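## Task

Carry the blue rack holding tubes from the counter to the desk and bring the empty yellow rack from the desk to the counter, passing through the door that closes by itself. At the end both racks stand upright, each tube sits fully seated in a hole of the blue rack, and the door is closed. No rack or tube may ever touch the floor. Either or both robots may work. Finish with grippers open and robots backed away, and neither robot may tip over or be left leaning.

## Robot and tools

ROBOTS. Two identical Hello Robot Stretch 4 units, r1 and r2, each with an omni-wheel base, a lift on a mast, a forward-reaching telescoping arm, a three-joint wrist and a two-finger gripper. Each is about 1.6 m tall; the base rim lies within 0.23 m of its base origin. Each has four cameras: rX_head_camera, rX_head_left_camera, rX_head_right_camera, rX_wrist_camera. A loose object may occasionally get nudged by the scene.

FRAMES. Each robot reports in its own base frame: origin on the floor below the base centre, x ahead, y to the left, z up. hand_pose is a point between the open fingertips in that frame (printed values can be somewhat wrong). The odometry frame is the base frame at scene start; base_odometry counts wheel turns only, so slip shows as travel; heading is positive leftward, -3.142 to 3.142. Nothing in the state relates the two robots to each other; use images, lidar_m and wrist_depth_mm for that.

TOOLS.
execute_actions(actions, cameras): actions is a list holding exactly one action object, or empty (just returns state and images). The action has an optional key per robot, "r1" and/or "r2". Under each robot: "base", "joints", optional "pace" and "contact_limits"; or only "end_of_arm": "enable_torque" (re-powers wrist/gripper motors that shut off). All motions in one action start together.
- base: exactly one relative offset from where the base last reported itself: translate_m (metres, forward +, -2 to 2), strafe_m (metres, left +, -2 to 2) or rotate_rad (radians, counter-clockwise seen from above +, -3.2 to 3.2). Travel can differ between robots by up to about 3 cm per metre.
- joints: absolute targets by name, each optional: lift_m 0 to 1.2; arm_m 0 to 0.55 (extension); wrist_yaw_rad -1.134 to 4.276 (0 ahead, + left, 3.14 folded; above 3.4 the arm may block); wrist_pitch_rad -1.117 to 4.259 (0 level, 1.57 pointing down); wrist_roll_rad -1.117 to 4.259 (0 fingers level, + clockwise seen from behind); gripper_m -0.038 to 0.141 (fingertip gap in metres; negative squeezes tips together). Done tolerances: ±0.004 for lift, arm, gripper; ±0.02 yaw and roll; ±0.05 pitch. Targets past a joint's range are clipped and reported; any other bad value or unknown key rejects the whole call.
- pace: "slow", "default", "fast", "max" (base up to 0.1/0.3/0.4/0.6 m/s and 1/2/3/4 rad/s; slower when lift_m is above 0.2 at the start, down to 0.3 m/s and 1 rad/s at 1.2).
- contact_limits: {"arm_m": value} from 0 (gentlest) to 0.75 (firmest), default 0.5; how hard the arm may push before contact_stop.
- cameras: list of camera names, "all", null or omitted for all, [] for none.
Unmentioned joints or bases may keep pushing toward old targets without status showing it.
wait(seconds): 0 to 10; nothing new is commanded, returns state and images.
zoom_image(camera, region): region [x0, y0, x1, y1] in pixels of that camera's latest full image, (0,0) top-left, at most 504x504.
finished_scene(scene): ends the current scene given by its number; irreversible. Only call when everything is settled and correct. Replying without a tool call ends everything.
If a result reports a stop, later calls in the same reply are skipped.

RESULTS. base_status and joint_status: "done" (for base, wheels turned as asked, even if slipping), "off_target", "contact_stop_at_<key>" (part goes slack; a slack lift can sag under load, slack wheels can roll), "limit_stop_at_<name>" such as own_body or tilt (over 6 degrees; lift, arm, wheels slack until upright), "time_out", "torque_fault" (wrist motor limp until enable_torque). on_its_own lists uncommanded changes; "held at" is the held target. lidar_m: 12 distances in metres, 30-degree sectors counter-clockwise from straight ahead (4th left, 7th rear, 10th right); "-" means nothing seen or closer than 0.25 m; sees 0.15 m up to robot height, misses clear items and thin legs. wrist_depth_mm: 7x7 grid of median depths, 100 to 2000 mm, read from top-left. turned_by_wheels vs turned_by_imu differing by over about 0.1 rad signals a collision or slip. base_tilt in degrees, forward and right positive, with a fixed bias up to about 1.5. motor_effort in percent, positive toward higher joint values, peak in brackets; wheel_0..2 positive turns the base right. Gripper reading and "done" do not prove a grasp; a firm squeeze shows in gripper_m effort. A load in a level gripper shifts wrist_pitch_rad effort away from 0.

GRASPING. Command a gap smaller than the object; smaller pulls it toward the wrist by up to a third of the difference. If fingertips snag on a surface, raise the lift. Over about 2 kg in a level gripper, or a base/arm pressing the gripper into something, faults the wrist.

CAUTIONS. Robots pressing into each other fails everything; once bases touch, any further drive is hard pressure. Carrying over 1 kg with arm_m above 0.2 while driving or turning can tip the robot, worse at fast paces; high, strong pushes also tip. Sharing one load between robots is risky because travel mismatch strains the hands. Avoid drops, slams and hard pushes. To unfold the wrist at the start, send lift_m 0.4 with wrist_yaw_rad 0. Tilted-up and rolled wrist poses can trigger own_body stops.

CAMERAS. Calibration gives K, distortion and T_world_to_cam mapping the carrying robot's base frame into the camera frame (OpenCV conventions), with small errors, larger for the wrist camera on a long reach.

Each tool is called after ">>>" as name(argument=value, ...) on one line, values as JSON.

## Session

>>> execute_actions(actions=[])

Scene clock: 0.00 s.
r1.base_odometry: x=+0.000 y=+0.000 heading=+0.000 (m, m, rad; r1's odometry frame)
r1.turned_by_wheels: +0.000 (rad since the last result)
r1.turned_by_imu: +0.000 (rad since the last result)
r1.base_tilt: forward=+0.1 right=+0.0 (deg)
r1.lidar_m: 1.16 1.17 1.36 1.20 1.19 1.46 0.94 0.96 0.90 0.80 0.80 1.01
r1.base_status: not commanded
r1.joint_positions: lift_m=+0.201 arm_m=-0.001 wrist_yaw_rad=+3.109 wrist_pitch_rad=-0.015 wrist_roll_rad=-0.014 gripper_m=+0.057
r1.joint_status: not commanded
r1.motor_effort: lift_m=+20 arm_m=+0 wrist_yaw_rad=-1 wrist_pitch_rad=-7 wrist_roll_rad=+0 gripper_m=-2 wheel_0=+0 wheel_1=+1 wheel_2=+0 (%)
r1.hand_pose: x=-0.1155 y=+0.0968 z=+0.3832 quat_wxyz=(+0.016, +0.007, -0.007, +1.000) (m; r1's base frame)
r1.wrist_depth_mm: - 137 - - - 1756 1336 / - 125 - - - 1756 1336 / - 127 187 - - 1756 1336 / 135 138 - - - 1808 1336 / 1060 - - - - 1756 1308 / 1025 1336 194 1397 197 1397 1182 / 891 904 976 - 917 904 946
r2.base_odometry: x=+0.000 y=+0.000 heading=+0.000 (m, m, rad; r2's odometry frame)
r2.turned_by_wheels: +0.000 (rad since the last result)
r2.turned_by_imu: +0.000 (rad since the last result)
r2.base_tilt: forward=+0.1 right=-0.6 (deg)
r2.lidar_m: 1.89 1.94 1.66 1.51 1.09 0.71 0.66 0.71 0.92 1.55 1.58 1.94
r2.base_status: not commanded
r2.joint_positions: lift_m=+0.129 arm_m=+0.000 wrist_yaw_rad=+3.172 wrist_pitch_rad=+0.002 wrist_roll_rad=+0.020 gripper_m=+0.057
r2.joint_status: not commanded
r2.motor_effort: lift_m=+21 arm_m=-1 wrist_yaw_rad=+2 wrist_pitch_rad=-6 wrist_roll_rad=-1 gripper_m=-1 wheel_0=+0 wheel_1=+0 wheel_2=+0 (%)
r2.hand_pose: x=-0.1197 y=+0.0785 z=+0.3062 quat_wxyz=(-0.015, -0.001, +0.010, +1.000) (m; r2's base frame)
r2.wrist_depth_mm: - - 138 809 820 820 820 / - - 138 820 820 831 854 / - 112 139 820 820 842 831 / 143 140 193 831 809 842 842 / 213 809 809 820 831 831 831 / 213 809 198 809 212 831 831 / 213 300 750 - 768 715 788
pictures: r1_head_camera, r1_head_left_camera, r1_head_right_camera, r1_wrist_camera, r2_head_camera, r2_head_left_camera, r2_head_right_camera, r2_wrist_camera
Images, in order (width x height): r1_head_camera 420x560, r1_head_left_camera 420x672, r1_head_right_camera 420x672, r1_wrist_camera 616x392, r2_head_camera 420x560, r2_head_left_camera 420x672, r2_head_right_camera 420x672, r2_wrist_camera 616x392.

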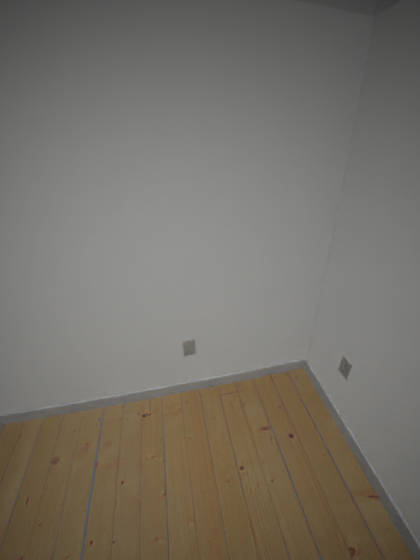

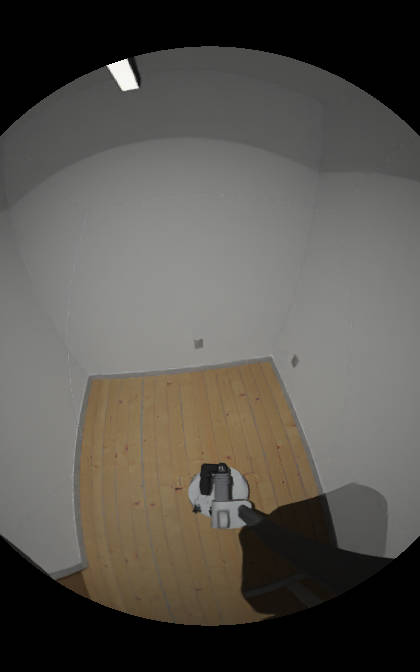

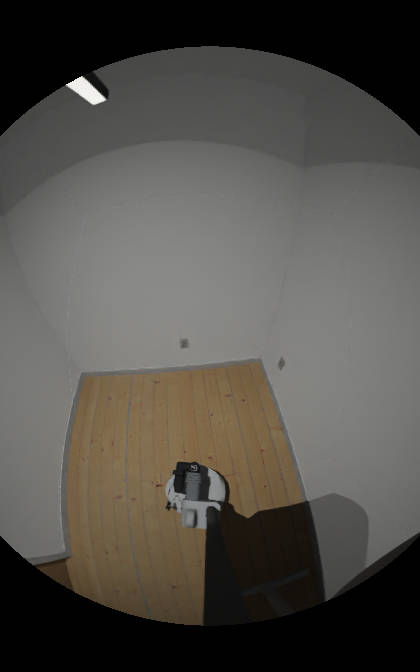

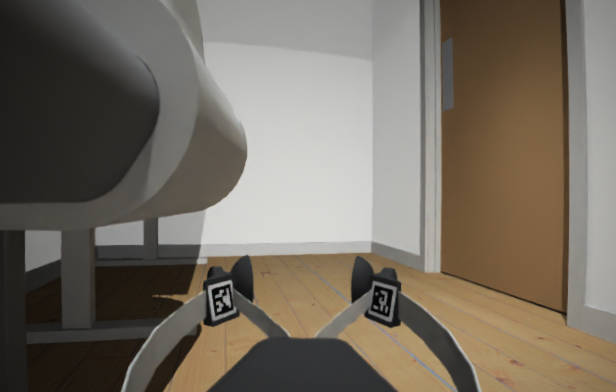

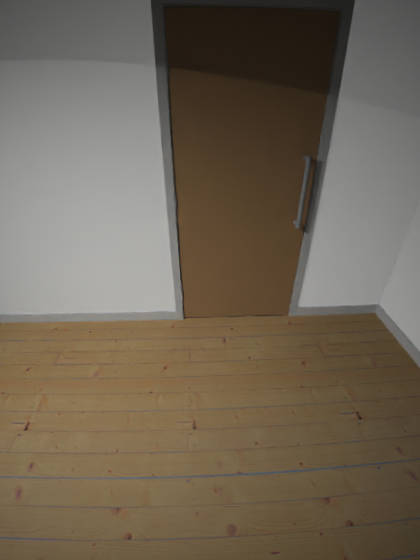

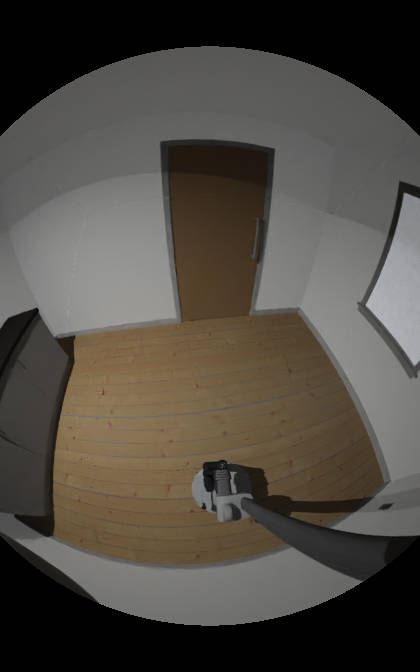

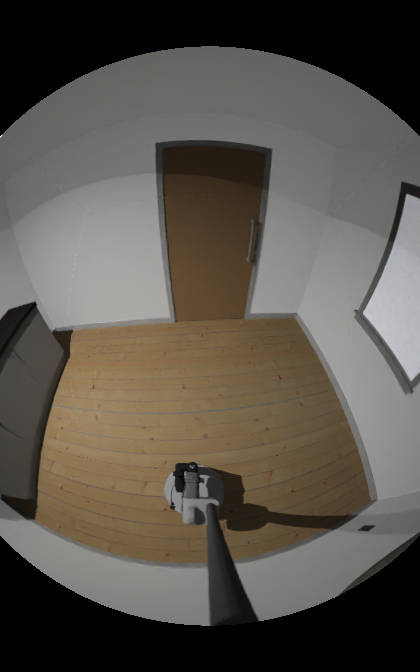

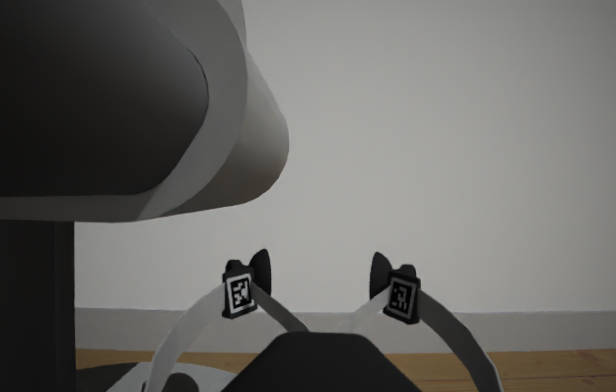

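>>> execute_actions(actions=[{"r1":{"base":{"rotate_rad":-2.6},"joints":{"lift_m":0.9,"wrist_yaw_rad":0}},"r2":{"base":{"rotate_rad":1.5},"joints":{"lift_m":1.05,"wrist_yaw_rad":0}}}])

Scene clock: 5.87 s.
r1.base_odometry: x=+0.000 y=+0.000 heading=-2.600 (m, m, rad; r1's odometry frame)
r1.turned_by_wheels: -2.600 (rad since the last result)
r1.turned_by_imu: -2.651 (rad since the last result)
r1.base_tilt: forward=+0.1 right=+0.0 (deg)
r1.lidar_m: 0.95 0.89 0.80 0.81 1.00 1.16 1.18 1.34 1.19 1.21 1.58 0.95
r1.base_status: done
r1.joint_positions: lift_m=+0.900 arm_m=-0.001 wrist_yaw_rad=+0.000 wrist_pitch_rad=-0.015 wrist_roll_rad=-0.014 gripper_m=+0.057
r1.joint_status: all done
r1.motor_effort: lift_m=+22(27) arm_m=+0(0) wrist_yaw_rad=-2(6) wrist_pitch_rad=-7(6) wrist_roll_rad=-1(1) gripper_m=-2(3) wheel_0=+0(9) wheel_1=+0(9) wheel_2=+0(11) (%)
r1.hand_pose: x=+0.4584 y=-0.0874 z=+1.0824 quat_wxyz=(+1.000, -0.007, -0.008, +0.000) (m; r1's base frame)
r1.wrist_depth_mm: 778 1008 1430 - - - 1921 / 778 1008 1430 - - - 1983 / 778 1008 1430 - - - 1983 / 778 1008 1430 - - - 1983 / 788 1025 1366 - - - 1983 / 788 960 193 1308 197 - 1983 / 788 904 931 - 866 - 1921
r2.base_odometry: x=+0.000 y=+0.000 heading=+1.500 (m, m, rad; r2's odometry frame)
r2.turned_by_wheels: +1.500 (rad since the last result)
r2.turned_by_imu: +1.475 (rad since the last result)
r2.base_tilt: forward=+0.0 right=-0.5 (deg)
r2.lidar_m: 1.50 1.18 0.75 0.67 0.69 0.84 1.57 1.58 2.00 1.87 1.93 1.70
r2.base_status: done
r2.joint_positions: lift_m=+1.050 arm_m=+0.000 wrist_yaw_rad=+0.000 wrist_pitch_rad=+0.002 wrist_roll_rad=+0.020 gripper_m=+0.057
r2.joint_status: all done
r2.motor_effort: lift_m=+24(25) arm_m=-1(1) wrist_yaw_rad=+1(5) wrist_pitch_rad=-7(7) wrist_roll_rad=-1(2) gripper_m=-7(6) wheel_0=+0(6) wheel_1=+0(6) wheel_2=+0(6) (%)
r2.hand_pose: x=+0.4598 y=-0.0874 z=+1.2274 quat_wxyz=(+1.000, +0.010, +0.001, +0.000) (m; r2's base frame)
r2.wrist_depth_mm: 1397 1863 1983 - - - - / 1397 1808 1921 1983 - - - / 1430 1863 1863 - - - - / 1430 1863 1921 1983 - - - / 1430 1808 1983 1983 - - - / 1464 1281 197 1366 213 1499 1983 / 1430 1255 1308 - 1430 1499 -
pictures: r1_head_camera, r1_head_left_camera, r1_head_right_camera, r1_wrist_camera, r2_head_camera, r2_head_left_camera, r2_head_right_camera, r2_wrist_camera
camera_calibration (this result's frames):
r1_wrist_camera: T_world_to_cam=[[-0.00971652, -0.999216, 0.0383838, -0.135135], [0.025383, -0.0386197, -0.998932, 1.12212], [0.999631, -0.00873184, 0.0257384, -0.261353], [0, 0, 0, 1]] pos_world=[0.23146, -0.0939748, 1.13284]
r2_wrist_camera: T_world_to_cam=[[0.0387604, -0.999231, -0.00586778, -0.0870857], [-0.0174536, 0.00519429, -0.999834, 1.28765], [0.999096, 0.0388564, -0.0172388, -0.205747], [0, 0, 0, 1]] pos_world=[0.23141, -0.0857126, 1.28338]
Images, in order (width x height): r1_head_camera 420x560, r1_head_left_camera 420x672, r1_head_right_camera 420x672, r1_wrist_camera 616x392, r2_head_camera 420x560, r2_head_left_camera 420x672, r2_head_right_camera 420x672, r2_wrist_camera 616x392.

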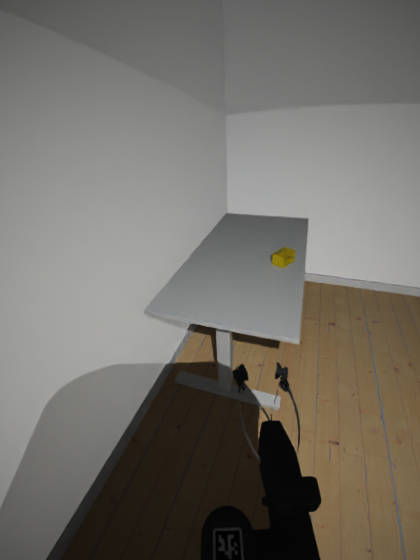

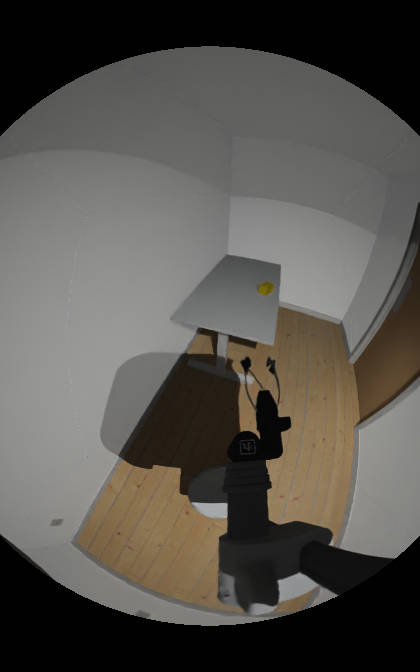

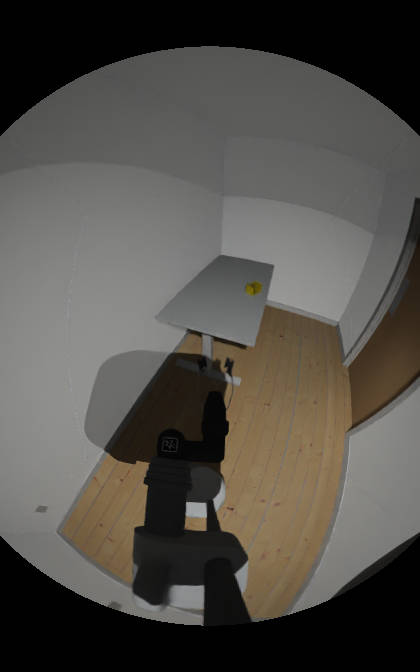

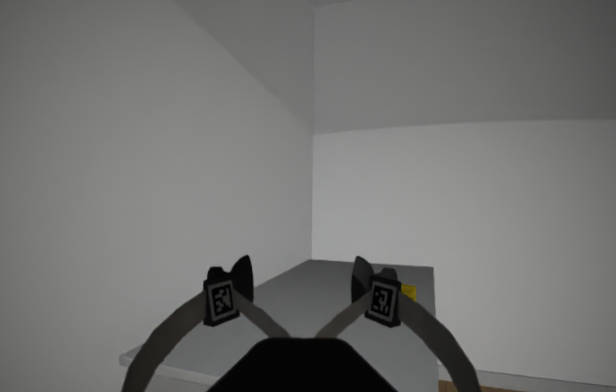

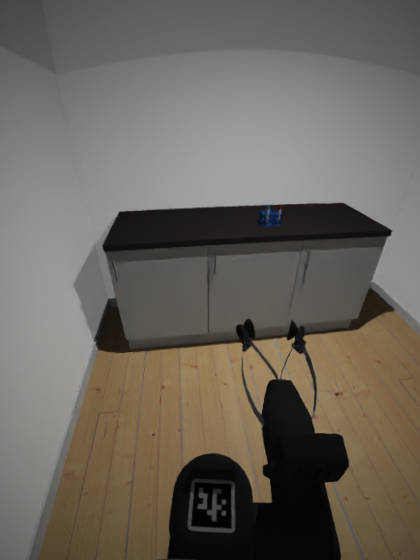

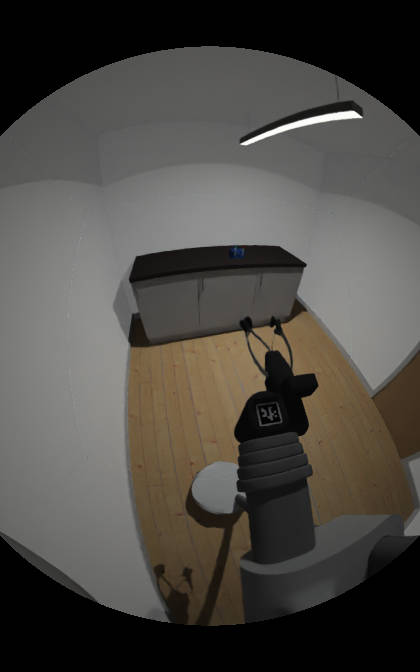

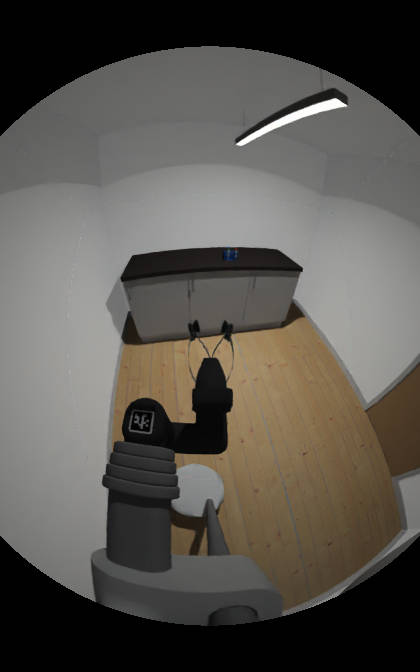

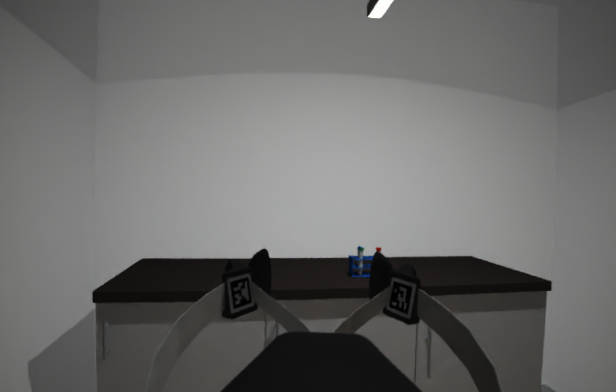

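>>> zoom_image(camera="r2_head_camera", region=[230, 185, 310, 245])

>>> zoom_image(camera="r1_head_camera", region=[240, 225, 320, 285])

Region (230, 185, 310, 245) of r2_head_camera's 420x560 image, scaled by 6.300, with more detail than that image has; it fills the top 378 rows of this view, and the rest is white.

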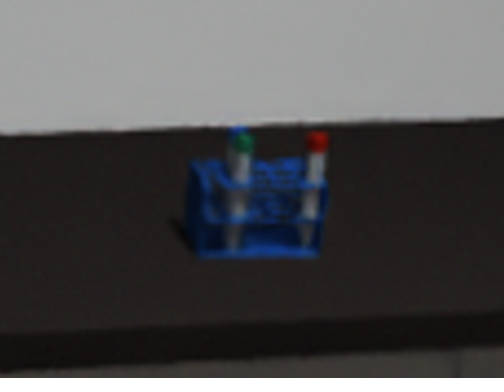

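Region (240, 225, 320, 285) of r1_head_camera's 420x560 image, scaled by 6.300, with more detail than that image has; it fills the top 378 rows of this view, and the rest is white.

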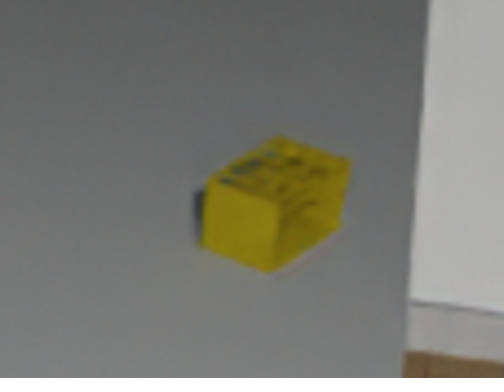

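>>> execute_actions(actions=[{"r1":{"base":{"rotate_rad":-0.765},"joints":{"lift_m":0.7,"gripper_m":0.141}},"r2":{"base":{"rotate_rad":-0.33},"joints":{"lift_m":0.85,"gripper_m":0.141}}}], cameras=[])

>>> execute_actions(actions=[{"r1":{"base":{"translate_m":1.24},"pace":"fast"},"r2":{"base":{"translate_m":1.12},"pace":"fast"}}], cameras=[])

>>> execute_actions(actions=[{"r1":{"base":{"rotate_rad":1.5}},"r2":{"base":{"rotate_rad":0.5}}}], cameras=["r1_head_camera","r1_wrist_camera","r2_head_camera","r2_wrist_camera"])

Scene clock: 36.40 s.
r1.base_odometry: x=+0.000 y=+0.000 heading=+2.918 (m, m, rad; r1's odometry frame)
r1.turned_by_wheels: -0.765 (rad since the last result)
r1.turned_by_imu: -0.779 (rad since the last result)
r1.base_tilt: forward=+0.1 right=+0.0 (deg)
r1.lidar_m: 2.09 0.93 1.02 0.80 0.80 0.87 1.19 1.16 1.28 1.21 1.20 1.32
r1.base_status: done
r1.joint_positions: lift_m=+0.700 arm_m=-0.001 wrist_yaw_rad=+0.000 wrist_pitch_rad=-0.015 wrist_roll_rad=-0.014 gripper_m=+0.141
r1.joint_status: all done
r1.motor_effort: lift_m=+17(20) arm_m=+0(0) wrist_yaw_rad=-2(0) wrist_pitch_rad=-7(6) wrist_roll_rad=+0(0) gripper_m=+0(1) wheel_0=+2(6) wheel_1=+1(9) wheel_2=+1(5) (%)
r1.hand_pose: x=+0.4584 y=-0.0875 z=+0.8828 quat_wxyz=(+1.000, -0.007, -0.008, +0.000) (m; r1's base frame)
r1.wrist_depth_mm: 1983 - - - 1756 1281 960 / 1983 - - - 1756 1308 960 / 1983 - - - 1756 1281 976 / - - - - 1808 1308 976 / 1098 - - - 1808 1229 976 / 798 - - - 1618 1205 976 / 1808 1921 - - 1661 1229 976
r2.base_odometry: x=+0.000 y=+0.000 heading=+1.170 (m, m, rad; r2's odometry frame)
r2.turned_by_wheels: -0.330 (rad since the last result)
r2.turned_by_imu: -0.323 (rad since the last result)
r2.base_tilt: forward=+0.1 right=-0.5 (deg)
r2.lidar_m: 1.60 1.51 0.94 0.70 0.67 0.72 1.02 1.56 1.61 1.97 1.90 2.01
r2.base_status: done
r2.joint_positions: lift_m=+0.850 arm_m=+0.000 wrist_yaw_rad=+0.000 wrist_pitch_rad=+0.002 wrist_roll_rad=+0.020 gripper_m=+0.141
r2.joint_status: all done
r2.motor_effort: lift_m=+18(21) arm_m=-1(1) wrist_yaw_rad=+2(2) wrist_pitch_rad=-7(6) wrist_roll_rad=-1(1) gripper_m=-3(2) wheel_0=+1(5) wheel_1=+1(4) wheel_2=+1(5) (%)
r2.hand_pose: x=+0.4598 y=-0.0874 z=+1.0279 quat_wxyz=(+1.000, +0.010, +0.001, +0.000) (m; r2's base frame)
r2.wrist_depth_mm: 1661 1863 1983 - - 1983 1618 / 1661 1863 1983 - - 1983 1618 / 1661 1863 - - - 1983 1576 / 1708 1808 1983 - - 1921 1618 / 1182 1281 1430 1576 - 1921 1618 / 1160 1229 1366 1537 1808 211 1618 / 1160 1255 1430 - - 1983 1618
pictures: none
No camera images: the call's "cameras" was empty. Leave "cameras" out to get every camera's image.

Scene clock: 40.87 s.
r1.base_odometry: x=-1.209 y=+0.274 heading=+2.919 (m, m, rad; r1's odometry frame)
r1.turned_by_wheels: +0.000 (rad since the last result)
r1.turned_by_imu: +0.002 (rad since the last result)
r1.base_tilt: forward=+0.1 right=+0.0 (deg)
r1.lidar_m: 1.17 1.39 0.63 0.48 0.47 0.50 2.14 1.97 0.93 0.77 0.79 0.86
r1.base_status: done
r1.joint_positions: lift_m=+0.700 arm_m=-0.001 wrist_yaw_rad=+0.000 wrist_pitch_rad=-0.015 wrist_roll_rad=-0.014 gripper_m=+0.141
r1.joint_status: not commanded
r1.motor_effort: lift_m=+18(19) arm_m=+0(0) wrist_yaw_rad=-2(1) wrist_pitch_rad=-6(6) wrist_roll_rad=-1(1) gripper_m=+1(1) wheel_0=+1(9) wheel_1=+1(9) wheel_2=+1(16) (%)
r1.hand_pose: x=+0.4584 y=-0.0874 z=+0.8827 quat_wxyz=(+1.000, -0.007, -0.008, +0.000) (m; r1's base frame)
r1.wrist_depth_mm: 1042 1138 1229 1308 878 647 591 / 1042 1138 1255 1308 878 654 591 / 1060 1138 1255 1308 891 647 597 / 1060 1138 1255 1308 878 654 591 / 1060 1118 1255 1336 878 647 597 / 1042 1078 1205 1255 798 647 591 / 1060 1138 1229 - 831 640 585
r2.base_odometry: x=+0.437 y=+1.031 heading=+1.170 (m, m, rad; r2's odometry frame)
r2.turned_by_wheels: +0.000 (rad since the last result)
r2.turned_by_imu: +0.001 (rad since the last result)
r2.base_tilt: forward=+0.0 right=-0.6 (deg)
r2.lidar_m: 0.57 0.55 0.58 0.81 1.18 1.28 1.75 2.53 1.95 1.41 1.37 0.76
r2.base_status: done
r2.joint_positions: lift_m=+0.850 arm_m=+0.000 wrist_yaw_rad=+0.000 wrist_pitch_rad=+0.002 wrist_roll_rad=+0.020 gripper_m=+0.141
r2.joint_status: not commanded
r2.motor_effort: lift_m=+19(19) arm_m=-1(1) wrist_yaw_rad=+2(2) wrist_pitch_rad=-8(8) wrist_roll_rad=-1(1) gripper_m=+0(1) wheel_0=+0(5) wheel_1=+0(6) wheel_2=+1(5) (%)
r2.hand_pose: x=+0.4598 y=-0.0874 z=+1.0278 quat_wxyz=(+1.000, +0.010, +0.001, +0.000) (m; r2's base frame)
r2.wrist_depth_mm: 842 931 1008 1138 1308 1366 1138 / 842 904 1042 1160 1308 1366 1138 / 831 917 1025 1138 1336 1397 1138 / 842 931 1042 1160 1308 1397 1138 / 508 904 960 991 1229 1366 1098 / 462 462 436 525 530 211 1138 / 349 370 410 - 569 640 1118
pictures: none
No camera images: the call's "cameras" was empty. Leave "cameras" out to get every camera's image.

Scene clock: 42.87 s.
r1.base_odometry: x=-1.209 y=+0.274 heading=-1.865 (m, m, rad; r1's odometry frame)
r1.turned_by_wheels: +1.500 (rad since the last result)
r1.turned_by_imu: +1.530 (rad since the last result)
r1.base_tilt: forward=+0.1 right=+0.0 (deg)
r1.lidar_m: 0.50 0.48 0.50 1.94 2.32 0.99 0.78 0.78 0.85 1.09 1.44 0.68
r1.base_status: done
r1.joint_positions: lift_m=+0.700 arm_m=-0.001 wrist_yaw_rad=+0.000 wrist_pitch_rad=-0.015 wrist_roll_rad=-0.014 gripper_m=+0.141
r1.joint_status: not commanded
r1.motor_effort: lift_m=+19(19) arm_m=+0(0) wrist_yaw_rad=-3(1) wrist_pitch_rad=-7(6) wrist_roll_rad=+0(0) gripper_m=+0(0) wheel_0=-2(7) wheel_1=-1(6) wheel_2=-2(7) (%)
r1.hand_pose: x=+0.4584 y=-0.0874 z=+0.8827 quat_wxyz=(+1.000, -0.007, -0.008, +0.000) (m; r1's base frame)
r1.wrist_depth_mm: 917 1008 1138 1255 1464 1397 1160 / 904 1025 1138 1281 1464 1397 1160 / 931 1025 1160 1281 1464 1397 1160 / 917 1025 1138 1308 1499 1430 1138 / 917 1008 1098 1229 1366 1308 1118 / 640 539 559 544 554 559 668 / 439 436 473 - 480 521 1138
r2.base_odometry: x=+0.437 y=+1.031 heading=+1.670 (m, m, rad; r2's odometry frame)
r2.turned_by_wheels: +0.500 (rad since the last result)
r2.turned_by_imu: +0.492 (rad since the last result)
r2.base_tilt: forward=+0.1 right=-0.6 (deg)
r2.lidar_m: 0.54 0.56 0.78 1.19 1.26 1.75 2.56 1.99 1.43 1.38 0.78 0.54
r2.base_status: done
r2.joint_positions: lift_m=+0.850 arm_m=+0.000 wrist_yaw_rad=+0.000 wrist_pitch_rad=+0.002 wrist_roll_rad=+0.020 gripper_m=+0.141
r2.joint_status: not commanded
r2.motor_effort: lift_m=+19(19) arm_m=-1(1) wrist_yaw_rad=+2(1) wrist_pitch_rad=-7(7) wrist_roll_rad=-1(1) gripper_m=+1(2) wheel_0=-1(5) wheel_1=+0(5) wheel_2=+0(8) (%)
r2.hand_pose: x=+0.4598 y=-0.0874 z=+1.0278 quat_wxyz=(+1.000, +0.010, +0.001, +0.000) (m; r2's base frame)
r2.wrist_depth_mm: 960 976 960 960 960 960 946 / 991 960 976 946 946 931 931 / 960 960 991 960 931 946 917 / 991 976 991 976 946 931 946 / 891 917 976 569 960 960 960 / 492 459 439 492 449 211 535 / 347 343 353 - 359 359 382
pictures: r1_head_camera, r1_wrist_camera, r2_head_camera, r2_wrist_camera
camera_calibration (this result's frames):
r1_wrist_camera: T_world_to_cam=[[-0.00976448, -0.999215, 0.038384, -0.127461], [0.0253891, -0.0386212, -0.998931, 0.922629], [0.99963, -0.00877951, 0.0257463, -0.256226], [0, 0, 0, 1]] pos_world=[0.231462, -0.0939777, 0.933132]
r2_wrist_camera: T_world_to_cam=[[0.0387331, -0.999232, -0.00586766, -0.0882524], [-0.0174534, 0.00519465, -0.999834, 1.0881], [0.999097, 0.0388291, -0.0172388, -0.209189], [0, 0, 0, 1]] pos_world=[0.231409, -0.0857143, 1.08379]
Images, in order (width x height): r1_head_camera 420x560, r1_wrist_camera 616x392, r2_head_camera 420x560, r2_wrist_camera 616x392.

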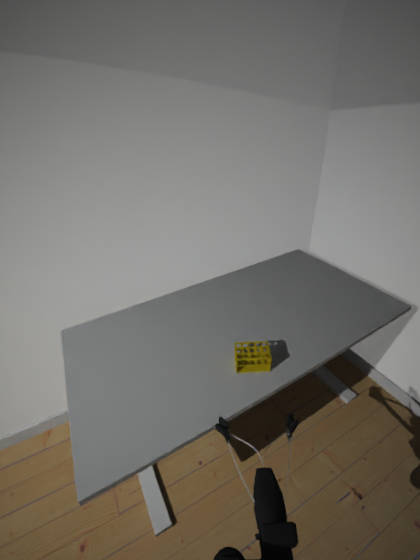

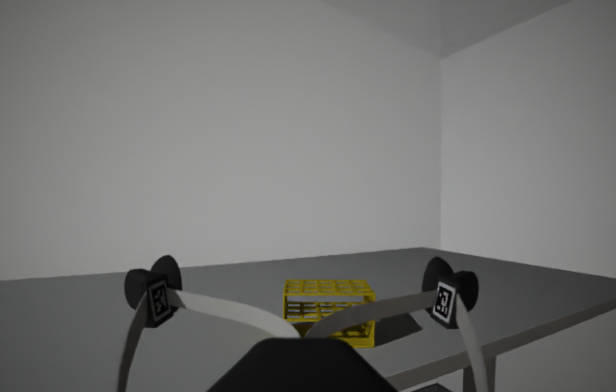

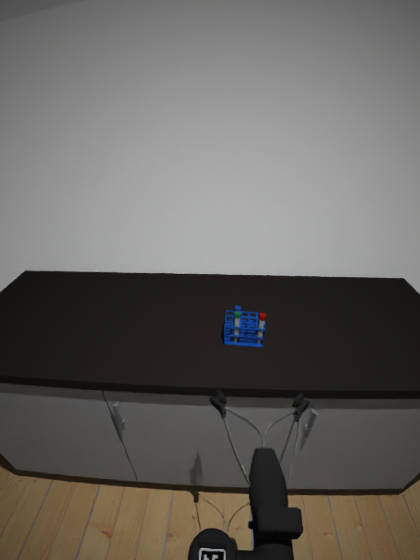

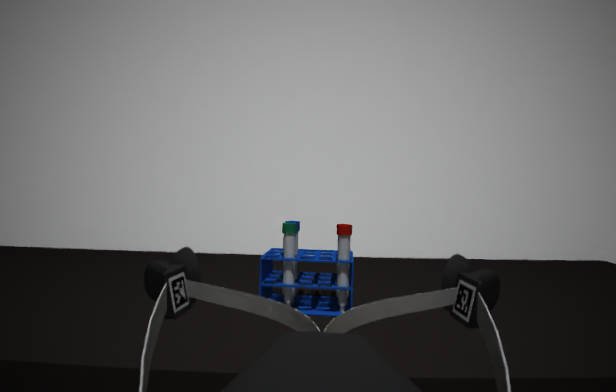

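>>> execute_actions(actions=[{"r1":{"base":{"strafe_m":-0.039},"joints":{"lift_m":0.605,"arm_m":0.12}},"r2":{"base":{"strafe_m":0.015},"joints":{"lift_m":0.77,"arm_m":0.15}}}], cameras=["r1_head_camera","r1_wrist_camera","r2_head_camera","r2_wrist_camera"])

>>> zoom_image(camera="r1_head_camera", region=[180, 320, 320, 440])

>>> zoom_image(camera="r2_head_camera", region=[180, 290, 320, 410])

Scene clock: 55.17 s.
r1.base_odometry: x=-1.247 y=+0.285 heading=-1.865 (m, m, rad; r1's odometry frame)
r1.turned_by_wheels: +0.000 (rad since the last result)
r1.turned_by_imu: +0.000 (rad since the last result)
r1.base_tilt: forward=+0.0 right=+0.0 (deg)
r1.lidar_m: 0.51 0.49 0.52 1.98 2.32 0.96 0.77 0.78 0.83 1.05 1.41 0.70
r1.base_status: done
r1.joint_positions: lift_m=+0.605 arm_m=+0.119 wrist_yaw_rad=+0.000 wrist_pitch_rad=-0.015 wrist_roll_rad=-0.014 gripper_m=+0.141
r1.joint_status: all done
r1.motor_effort: lift_m=+18(15) arm_m=+6(8) wrist_yaw_rad=+0(0) wrist_pitch_rad=-6(7) wrist_roll_rad=-1(0) gripper_m=+0(1) wheel_0=+1(10) wheel_1=-2(9) wheel_2=+0(2) (%)
r1.hand_pose: x=+0.5784 y=-0.0874 z=+0.7878 quat_wxyz=(+1.000, -0.007, -0.008, +0.000) (m; r1's base frame)
r1.wrist_depth_mm: 842 931 1042 1182 1366 1281 1060 / 854 946 1042 1182 1366 1281 1098 / 854 946 1042 1182 1336 1281 1078 / 842 960 1042 1182 1366 1281 1078 / 676 707 603 525 732 732 741 / 347 294 304 368 306 368 1008 / 240 239 256 - 1336 1138 1078
r2.base_odometry: x=+0.422 y=+1.030 heading=+1.670 (m, m, rad; r2's odometry frame)
r2.turned_by_wheels: +0.000 (rad since the last result)
r2.turned_by_imu: +0.001 (rad since the last result)
r2.base_tilt: forward=+0.1 right=-0.6 (deg)
r2.lidar_m: 0.52 0.57 0.81 1.17 1.25 1.70 2.55 2.02 1.46 1.38 0.81 0.59
r2.base_status: done
r2.joint_positions: lift_m=+0.770 arm_m=+0.149 wrist_yaw_rad=+0.000 wrist_pitch_rad=+0.002 wrist_roll_rad=+0.020 gripper_m=+0.141
r2.joint_status: all done
r2.motor_effort: lift_m=+18(19) arm_m=+5(6) wrist_yaw_rad=+2(3) wrist_pitch_rad=-6(7) wrist_roll_rad=-1(1) gripper_m=-2(0) wheel_0=+0(7) wheel_1=-2(5) wheel_2=-1(1) (%)
r2.hand_pose: x=+0.6085 y=-0.0874 z=+0.9479 quat_wxyz=(+1.000, +0.010, +0.001, +0.000) (m; r2's base frame)
r2.wrist_depth_mm: 831 820 809 809 798 798 809 / 831 831 820 809 798 798 788 / 831 820 820 809 809 798 798 / 842 820 820 820 798 798 798 / 469 488 436 418 455 549 549 / 257 243 229 278 236 211 282 / 187 187 186 - 189 189 196
pictures: r1_head_camera, r1_wrist_camera, r2_head_camera, r2_wrist_camera
camera_calibration (this result's frames):
r1_wrist_camera: T_world_to_cam=[[-0.00978612, -0.999215, 0.0383835, -0.122639], [0.0254338, -0.0386216, -0.99893, 0.824753], [0.999629, -0.00879941, 0.0257918, -0.373829], [0, 0, 0, 1]] pos_world=[0.351513, -0.0939789, 0.83822]
r2_wrist_camera: T_world_to_cam=[[0.0387116, -0.999233, -0.00586648, -0.0944733], [-0.0174233, 0.00519501, -0.999835, 1.01076], [0.999099, 0.0388074, -0.0172089, -0.359113], [0, 0, 0, 1]] pos_world=[0.380057, -0.0857156, 1.00386]
Images, in order (width x height): r1_head_camera 420x560, r1_wrist_camera 616x392, r2_head_camera 420x560, r2_wrist_camera 616x392.

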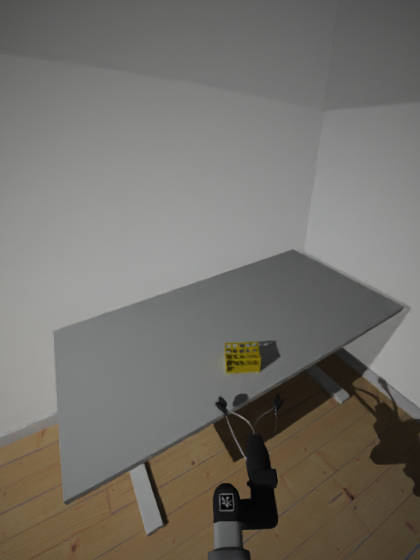

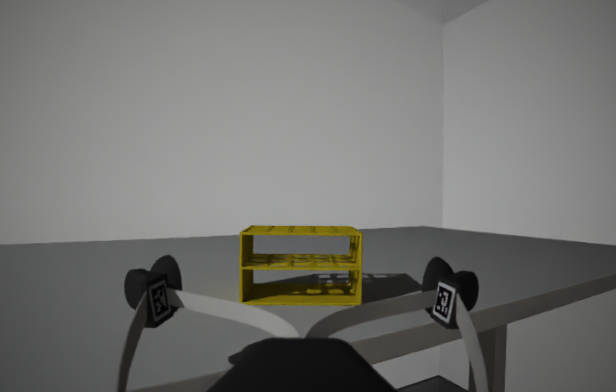

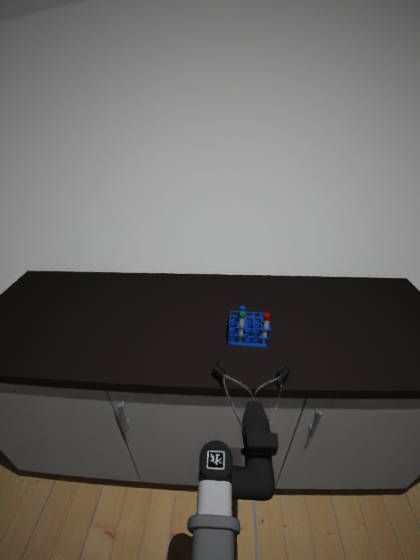

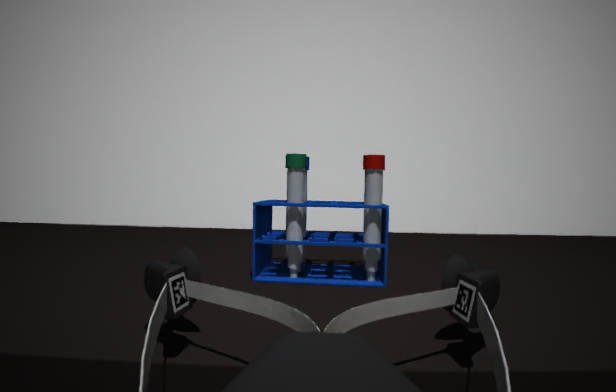

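Region (180, 320, 320, 440) of r1_head_camera's 420x560 image, scaled by 3.600, with more detail than that image has; it fills the top 432 rows of this view, and the rest is white.

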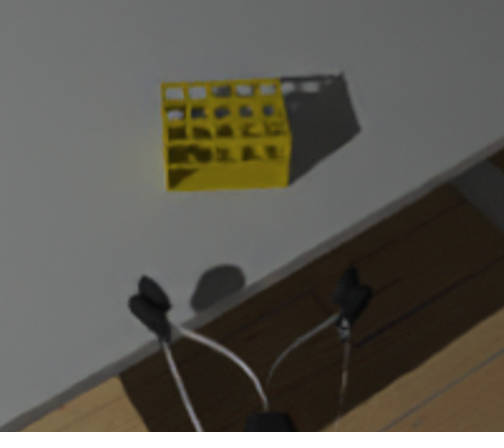

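Region (180, 290, 320, 410) of r2_head_camera's 420x560 image, scaled by 3.600, with more detail than that image has; it fills the top 432 rows of this view, and the rest is white.

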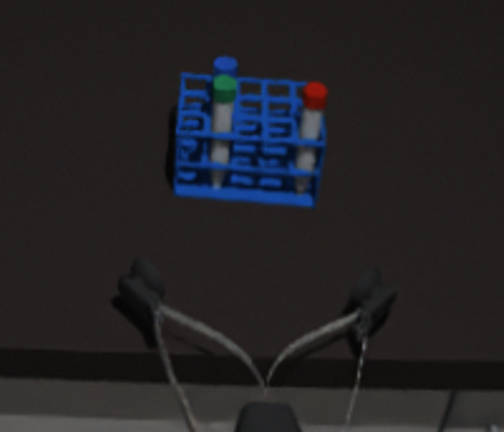

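>>> execute_actions(actions=[{"r1":{"joints":{"lift_m":0.596,"arm_m":0.23}},"r2":{"base":{"rotate_rad":-0.1}}}], cameras=["r1_wrist_camera"])

>>> execute_actions(actions=[{"r2":{"base":{"strafe_m":0.072},"joints":{"arm_m":0.2}}}], cameras=["r1_head_camera","r2_wrist_camera"])

>>> zoom_image(camera="r1_head_camera", region=[180, 320, 320, 440])

Scene clock: 64.47 s.
r1.base_odometry: x=-1.247 y=+0.285 heading=-1.865 (m, m, rad; r1's odometry frame)
r1.turned_by_wheels: +0.000 (rad since the last result)
r1.turned_by_imu: +0.000 (rad since the last result)
r1.base_tilt: forward=+0.1 right=+0.0 (deg)
r1.lidar_m: 0.51 0.47 0.52 1.96 2.31 0.97 0.77 0.77 0.84 1.05 1.41 0.71
r1.base_status: not commanded
r1.joint_positions: lift_m=+0.596 arm_m=+0.229 wrist_yaw_rad=+0.000 wrist_pitch_rad=-0.015 wrist_roll_rad=-0.014 gripper_m=+0.141
r1.joint_status: all done
r1.motor_effort: lift_m=+17(16) arm_m=+6(5) wrist_yaw_rad=+0(0) wrist_pitch_rad=-6(6) wrist_roll_rad=-1(1) gripper_m=+1(0) wheel_0=+1(1) wheel_1=-2(1) wheel_2=+0(0) (%)
r1.hand_pose: x=+0.6884 y=-0.0874 z=+0.7788 quat_wxyz=(+1.000, -0.007, -0.008, +0.000) (m; r1's base frame)
r1.wrist_depth_mm: 768 842 946 1060 1229 1229 1025 / 759 854 946 1078 1229 1255 1025 / 768 854 960 1060 1205 1229 1042 / 778 854 946 1078 1205 1255 1042 / 621 640 473 477 559 676 668 / 319 270 270 272 266 279 332 / 220 218 236 - 223 232 257
r2.base_odometry: x=+0.422 y=+1.030 heading=+1.570 (m, m, rad; r2's odometry frame)
r2.turned_by_wheels: -0.100 (rad since the last result)
r2.turned_by_imu: -0.097 (rad since the last result)
r2.base_tilt: forward=+0.1 right=-0.6 (deg)
r2.lidar_m: 0.53 0.56 0.74 1.16 1.21 1.54 2.57 2.14 1.49 1.39 0.89 0.60
r2.base_status: done
r2.joint_positions: lift_m=+0.770 arm_m=+0.149 wrist_yaw_rad=+0.000 wrist_pitch_rad=+0.002 wrist_roll_rad=+0.020 gripper_m=+0.141
r2.joint_status: not commanded
r2.motor_effort: lift_m=+18(18) arm_m=+5(5) wrist_yaw_rad=+3(3) wrist_pitch_rad=-7(8) wrist_roll_rad=-2(1) gripper_m=+0(4) wheel_0=+0(3) wheel_1=+0(4) wheel_2=+0(3) (%)
r2.hand_pose: x=+0.6085 y=-0.0875 z=+0.9479 quat_wxyz=(+1.000, +0.010, +0.001, +0.000) (m; r2's base frame)
r2.wrist_depth_mm: 778 778 788 809 831 842 854 / 778 788 798 820 831 842 866 / 778 788 809 831 842 854 854 / 788 798 809 820 842 854 878 / 462 484 362 421 535 549 559 / 259 243 229 277 236 211 283 / 187 191 193 - 202 205 209
pictures: r1_wrist_camera
camera_calibration (this result's frames):
r1_wrist_camera: T_world_to_cam=[[-0.00980958, -0.999215, 0.0383828, -0.121208], [0.025503, -0.0386222, -0.998928, 0.812947], [0.999627, -0.00882019, 0.0258619, -0.483598], [0, 0, 0, 1]] pos_world=[0.461496, -0.0939802, 0.829235]
Images, in order (width x height): r1_wrist_camera 616x392.

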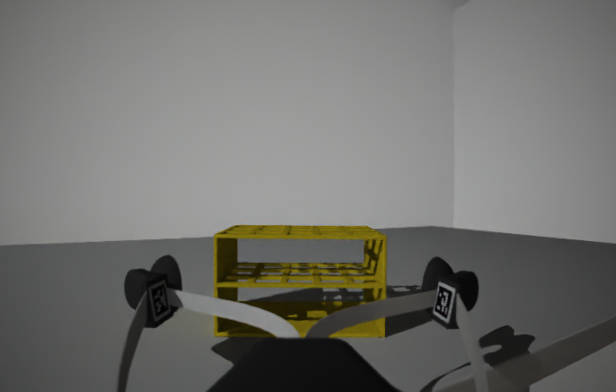

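Scene clock: 65.73 s.
r1.base_odometry: x=-1.247 y=+0.285 heading=-1.865 (m, m, rad; r1's odometry frame)
r1.turned_by_wheels: +0.000 (rad since the last result)
r1.turned_by_imu: +0.000 (rad since the last result)
r1.base_tilt: forward=+0.1 right=-0.1 (deg)
r1.lidar_m: 0.51 0.49 0.53 1.97 2.31 0.96 0.77 0.78 0.83 1.07 1.42 0.71
r1.base_status: not commanded
r1.joint_positions: lift_m=+0.596 arm_m=+0.229 wrist_yaw_rad=+0.000 wrist_pitch_rad=-0.015 wrist_roll_rad=-0.014 gripper_m=+0.141
r1.joint_status: not commanded
r1.motor_effort: lift_m=+17(17) arm_m=+6(6) wrist_yaw_rad=-1(0) wrist_pitch_rad=-6(6) wrist_roll_rad=-1(1) gripper_m=+1(0) wheel_0=+1(1) wheel_1=-2(1) wheel_2=+0(0) (%)
r1.hand_pose: x=+0.6884 y=-0.0874 z=+0.7788 quat_wxyz=(+1.000, -0.007, -0.008, +0.000) (m; r1's base frame)
r1.wrist_depth_mm: 759 842 946 1078 1229 1255 1025 / 768 842 946 1078 1205 1255 1025 / 768 854 946 1078 1205 1229 1025 / 778 842 960 1078 1229 1255 1025 / 621 640 469 480 564 676 668 / 320 270 270 274 266 279 332 / 220 219 236 - 224 232 256
r2.base_odometry: x=+0.350 y=+1.030 heading=+1.570 (m, m, rad; r2's odometry frame)
r2.turned_by_wheels: +0.000 (rad since the last result)
r2.turned_by_imu: +0.000 (rad since the last result)
r2.base_tilt: forward=+0.1 right=-0.6 (deg)
r2.lidar_m: 0.53 0.55 0.72 1.10 1.14 1.49 2.56 2.32 1.59 1.44 0.84 0.60
r2.base_status: done
r2.joint_positions: lift_m=+0.770 arm_m=+0.199 wrist_yaw_rad=+0.000 wrist_pitch_rad=+0.002 wrist_roll_rad=+0.020 gripper_m=+0.141
r2.joint_status: all done
r2.motor_effort: lift_m=+18(18) arm_m=+5(5) wrist_yaw_rad=+2(3) wrist_pitch_rad=-7(7) wrist_roll_rad=-1(1) gripper_m=+2(2) wheel_0=+2(7) wheel_1=-2(8) wheel_2=+0(2) (%)
r2.hand_pose: x=+0.6585 y=-0.0874 z=+0.9479 quat_wxyz=(+1.000, +0.010, +0.001, +0.000) (m; r2's base frame)
r2.wrist_depth_mm: 723 741 750 759 759 788 809 / 732 741 750 768 778 798 798 / 723 741 759 778 778 788 809 / 732 759 759 759 778 798 809 / 462 484 427 351 397 544 554 / 257 242 230 277 236 211 282 / 181 181 186 - 189 189 195
pictures: r1_head_camera, r2_wrist_camera
camera_calibration (this result's frames):
r2_wrist_camera: T_world_to_cam=[[0.0387422, -0.999232, -0.00586631, -0.09642], [-0.0174166, 0.00519458, -0.999835, 1.01163], [0.999097, 0.0388379, -0.017202, -0.409063], [0, 0, 0, 1]] pos_world=[0.430048, -0.0857138, 1.00386]
Images, in order (width x height): r1_head_camera 420x560, r2_wrist_camera 616x392.

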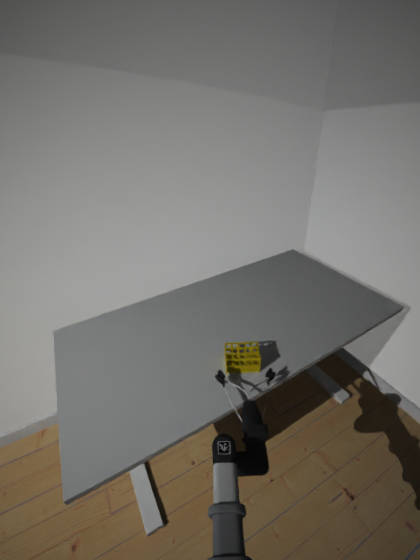

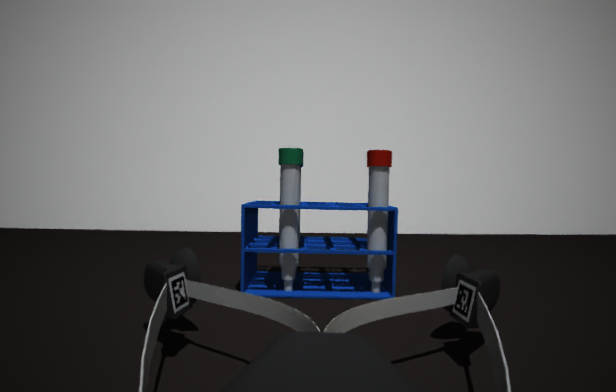

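Region (180, 320, 320, 440) of r1_head_camera's 420x560 image, scaled by 3.600, with more detail than that image has; it fills the top 432 rows of this view, and the rest is white.

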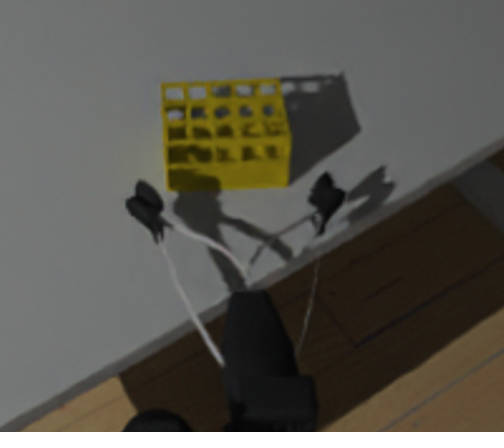

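>>> execute_actions(actions=[{"r1":{"joints":{"arm_m":0.298},"pace":"slow","contact_limits":{"arm_m":0.2}},"r2":{"joints":{"arm_m":0.29},"pace":"slow","contact_limits":{"arm_m":0.2}}}], cameras=["r1_head_camera","r1_wrist_camera","r2_head_camera","r2_wrist_camera"])

>>> zoom_image(camera="r1_head_camera", region=[190, 320, 290, 410])

>>> zoom_image(camera="r2_head_camera", region=[190, 290, 300, 390])

Scene clock: 73.77 s.
r1.base_odometry: x=-1.247 y=+0.285 heading=-1.865 (m, m, rad; r1's odometry frame)
r1.turned_by_wheels: +0.000 (rad since the last result)
r1.turned_by_imu: +0.000 (rad since the last result)
r1.base_tilt: forward=+0.1 right=+0.0 (deg)
r1.lidar_m: 0.50 0.48 0.54 1.95 2.30 0.94 0.78 0.77 0.84 1.05 1.42 0.70
r1.base_status: not commanded
r1.joint_positions: lift_m=+0.596 arm_m=+0.297 wrist_yaw_rad=+0.000 wrist_pitch_rad=-0.015 wrist_roll_rad=-0.014 gripper_m=+0.141
r1.joint_status: all done
r1.motor_effort: lift_m=+18(17) arm_m=+6(7) wrist_yaw_rad=+0(1) wrist_pitch_rad=-6(6) wrist_roll_rad=-1(0) gripper_m=+0(0) wheel_0=+1(1) wheel_1=-2(1) wheel_2=+0(0) (%)
r1.contact_limits: arm_m 0.2
r1.hand_pose: x=+0.7564 y=-0.0874 z=+0.7788 quat_wxyz=(+1.000, -0.007, -0.008, +0.000) (m; r1's base frame)
r1.wrist_depth_mm: 707 788 878 991 1138 1229 991 / 723 788 891 1008 1118 1205 1008 / 723 798 891 1008 1138 1205 991 / 723 788 891 1008 1138 1205 1008 / 615 640 469 477 480 676 676 / 317 270 229 304 226 278 330 / 220 218 216 - 216 221 235
r2.base_odometry: x=+0.350 y=+1.030 heading=+1.570 (m, m, rad; r2's odometry frame)
r2.turned_by_wheels: +0.000 (rad since the last result)
r2.turned_by_imu: +0.005 (rad since the last result)
r2.base_tilt: forward=+0.1 right=-0.5 (deg)
r2.lidar_m: 0.51 0.55 0.71 1.10 1.14 1.47 2.56 2.19 1.58 1.47 0.90 0.61
r2.base_status: not commanded
r2.joint_positions: lift_m=+0.770 arm_m=+0.270 wrist_yaw_rad=-0.007 wrist_pitch_rad=+0.004 wrist_roll_rad=+0.020 gripper_m=+0.141
r2.joint_status: arm_m contact_stop (moved +0.071 of +0.091)
r2.on_its_own: arm_m is slack since a contact_stop (your +0.290 is given up); wrist_yaw_rad is at rest, and its effort (+21) is outside its rest range (-13 to +13)
r2.motor_effort: lift_m=+18(18) arm_m=+0(18) wrist_yaw_rad=+21(36) wrist_pitch_rad=-12(18) wrist_roll_rad=+0(3) gripper_m=+1(5) wheel_0=-1(3) wheel_1=+1(4) wheel_2=-6(11) (%)
r2.contact_limits: arm_m 0.2
r2.hand_pose: x=+0.7291 y=-0.0893 z=+0.9472 quat_wxyz=(+1.000, +0.010, +0.002, -0.003) (m; r2's base frame)
r2.wrist_depth_mm: 654 654 676 691 707 715 723 / 668 661 676 691 707 723 741 / 661 676 683 691 707 715 723 / 668 676 683 253 715 723 741 / 452 466 279 285 250 535 539 / 251 236 224 239 231 212 276 / 179 179 182 - 186 186 191
pictures: r1_head_camera, r1_wrist_camera, r2_head_camera, r2_wrist_camera
camera_calibration (this result's frames):
r1_wrist_camera: T_world_to_cam=[[-0.00982958, -0.999215, 0.0383828, -0.120532], [0.0255021, -0.0386227, -0.998928, 0.811214], [0.999626, -0.0088402, 0.0258617, -0.55155], [0, 0, 0, 1]] pos_world=[0.529471, -0.0939815, 0.829235]
r2_wrist_camera: T_world_to_cam=[[0.031946, -0.999474, -0.0055542, -0.0964785], [-0.0195159, 0.00493222, -0.999797, 1.01371], [0.999299, 0.032048, -0.019348, -0.478314], [0, 0, 0, 1]] pos_world=[0.500845, -0.0860986, 1.00372]
Images, in order (width x height): r1_head_camera 420x560, r1_wrist_camera 616x392, r2_head_camera 420x560, r2_wrist_camera 616x392.

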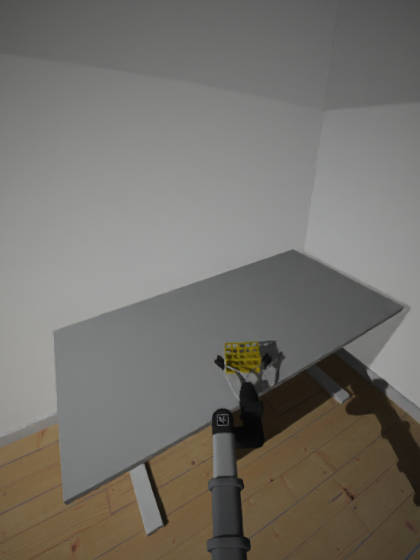

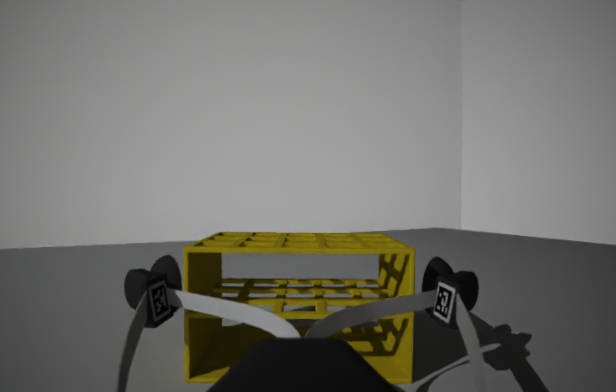

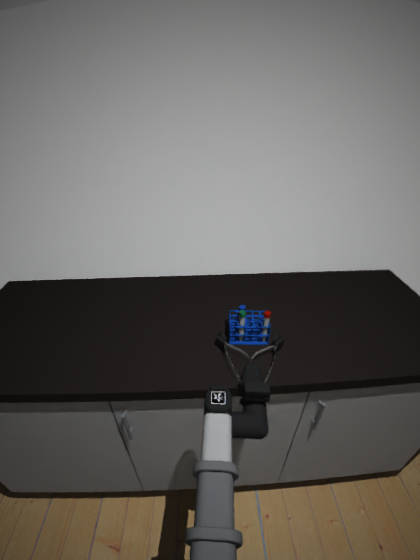

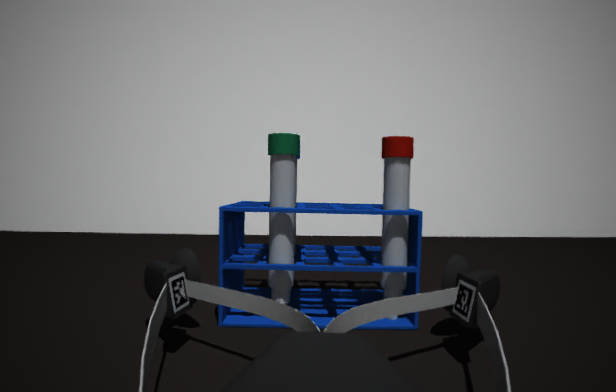

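Region (190, 320, 290, 410) of r1_head_camera's 420x560 image, scaled by 5.040, with more detail than that image has; it fills the top 454 rows of this view, and the rest is white.

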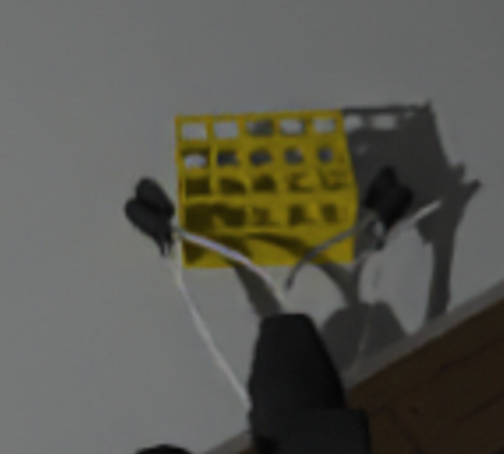

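Region (190, 290, 300, 390) of r2_head_camera's 420x560 image, scaled by 4.582, with more detail than that image has; it fills the top 458 rows of this view, and the rest is white.

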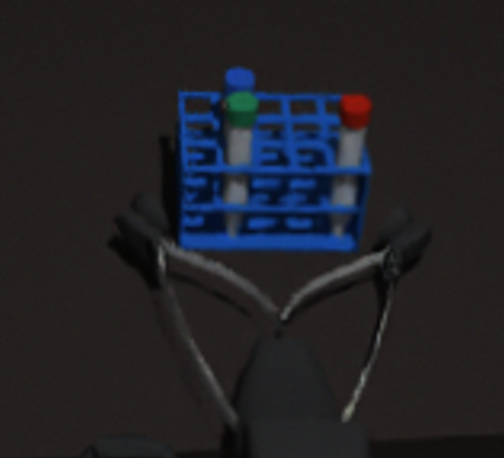

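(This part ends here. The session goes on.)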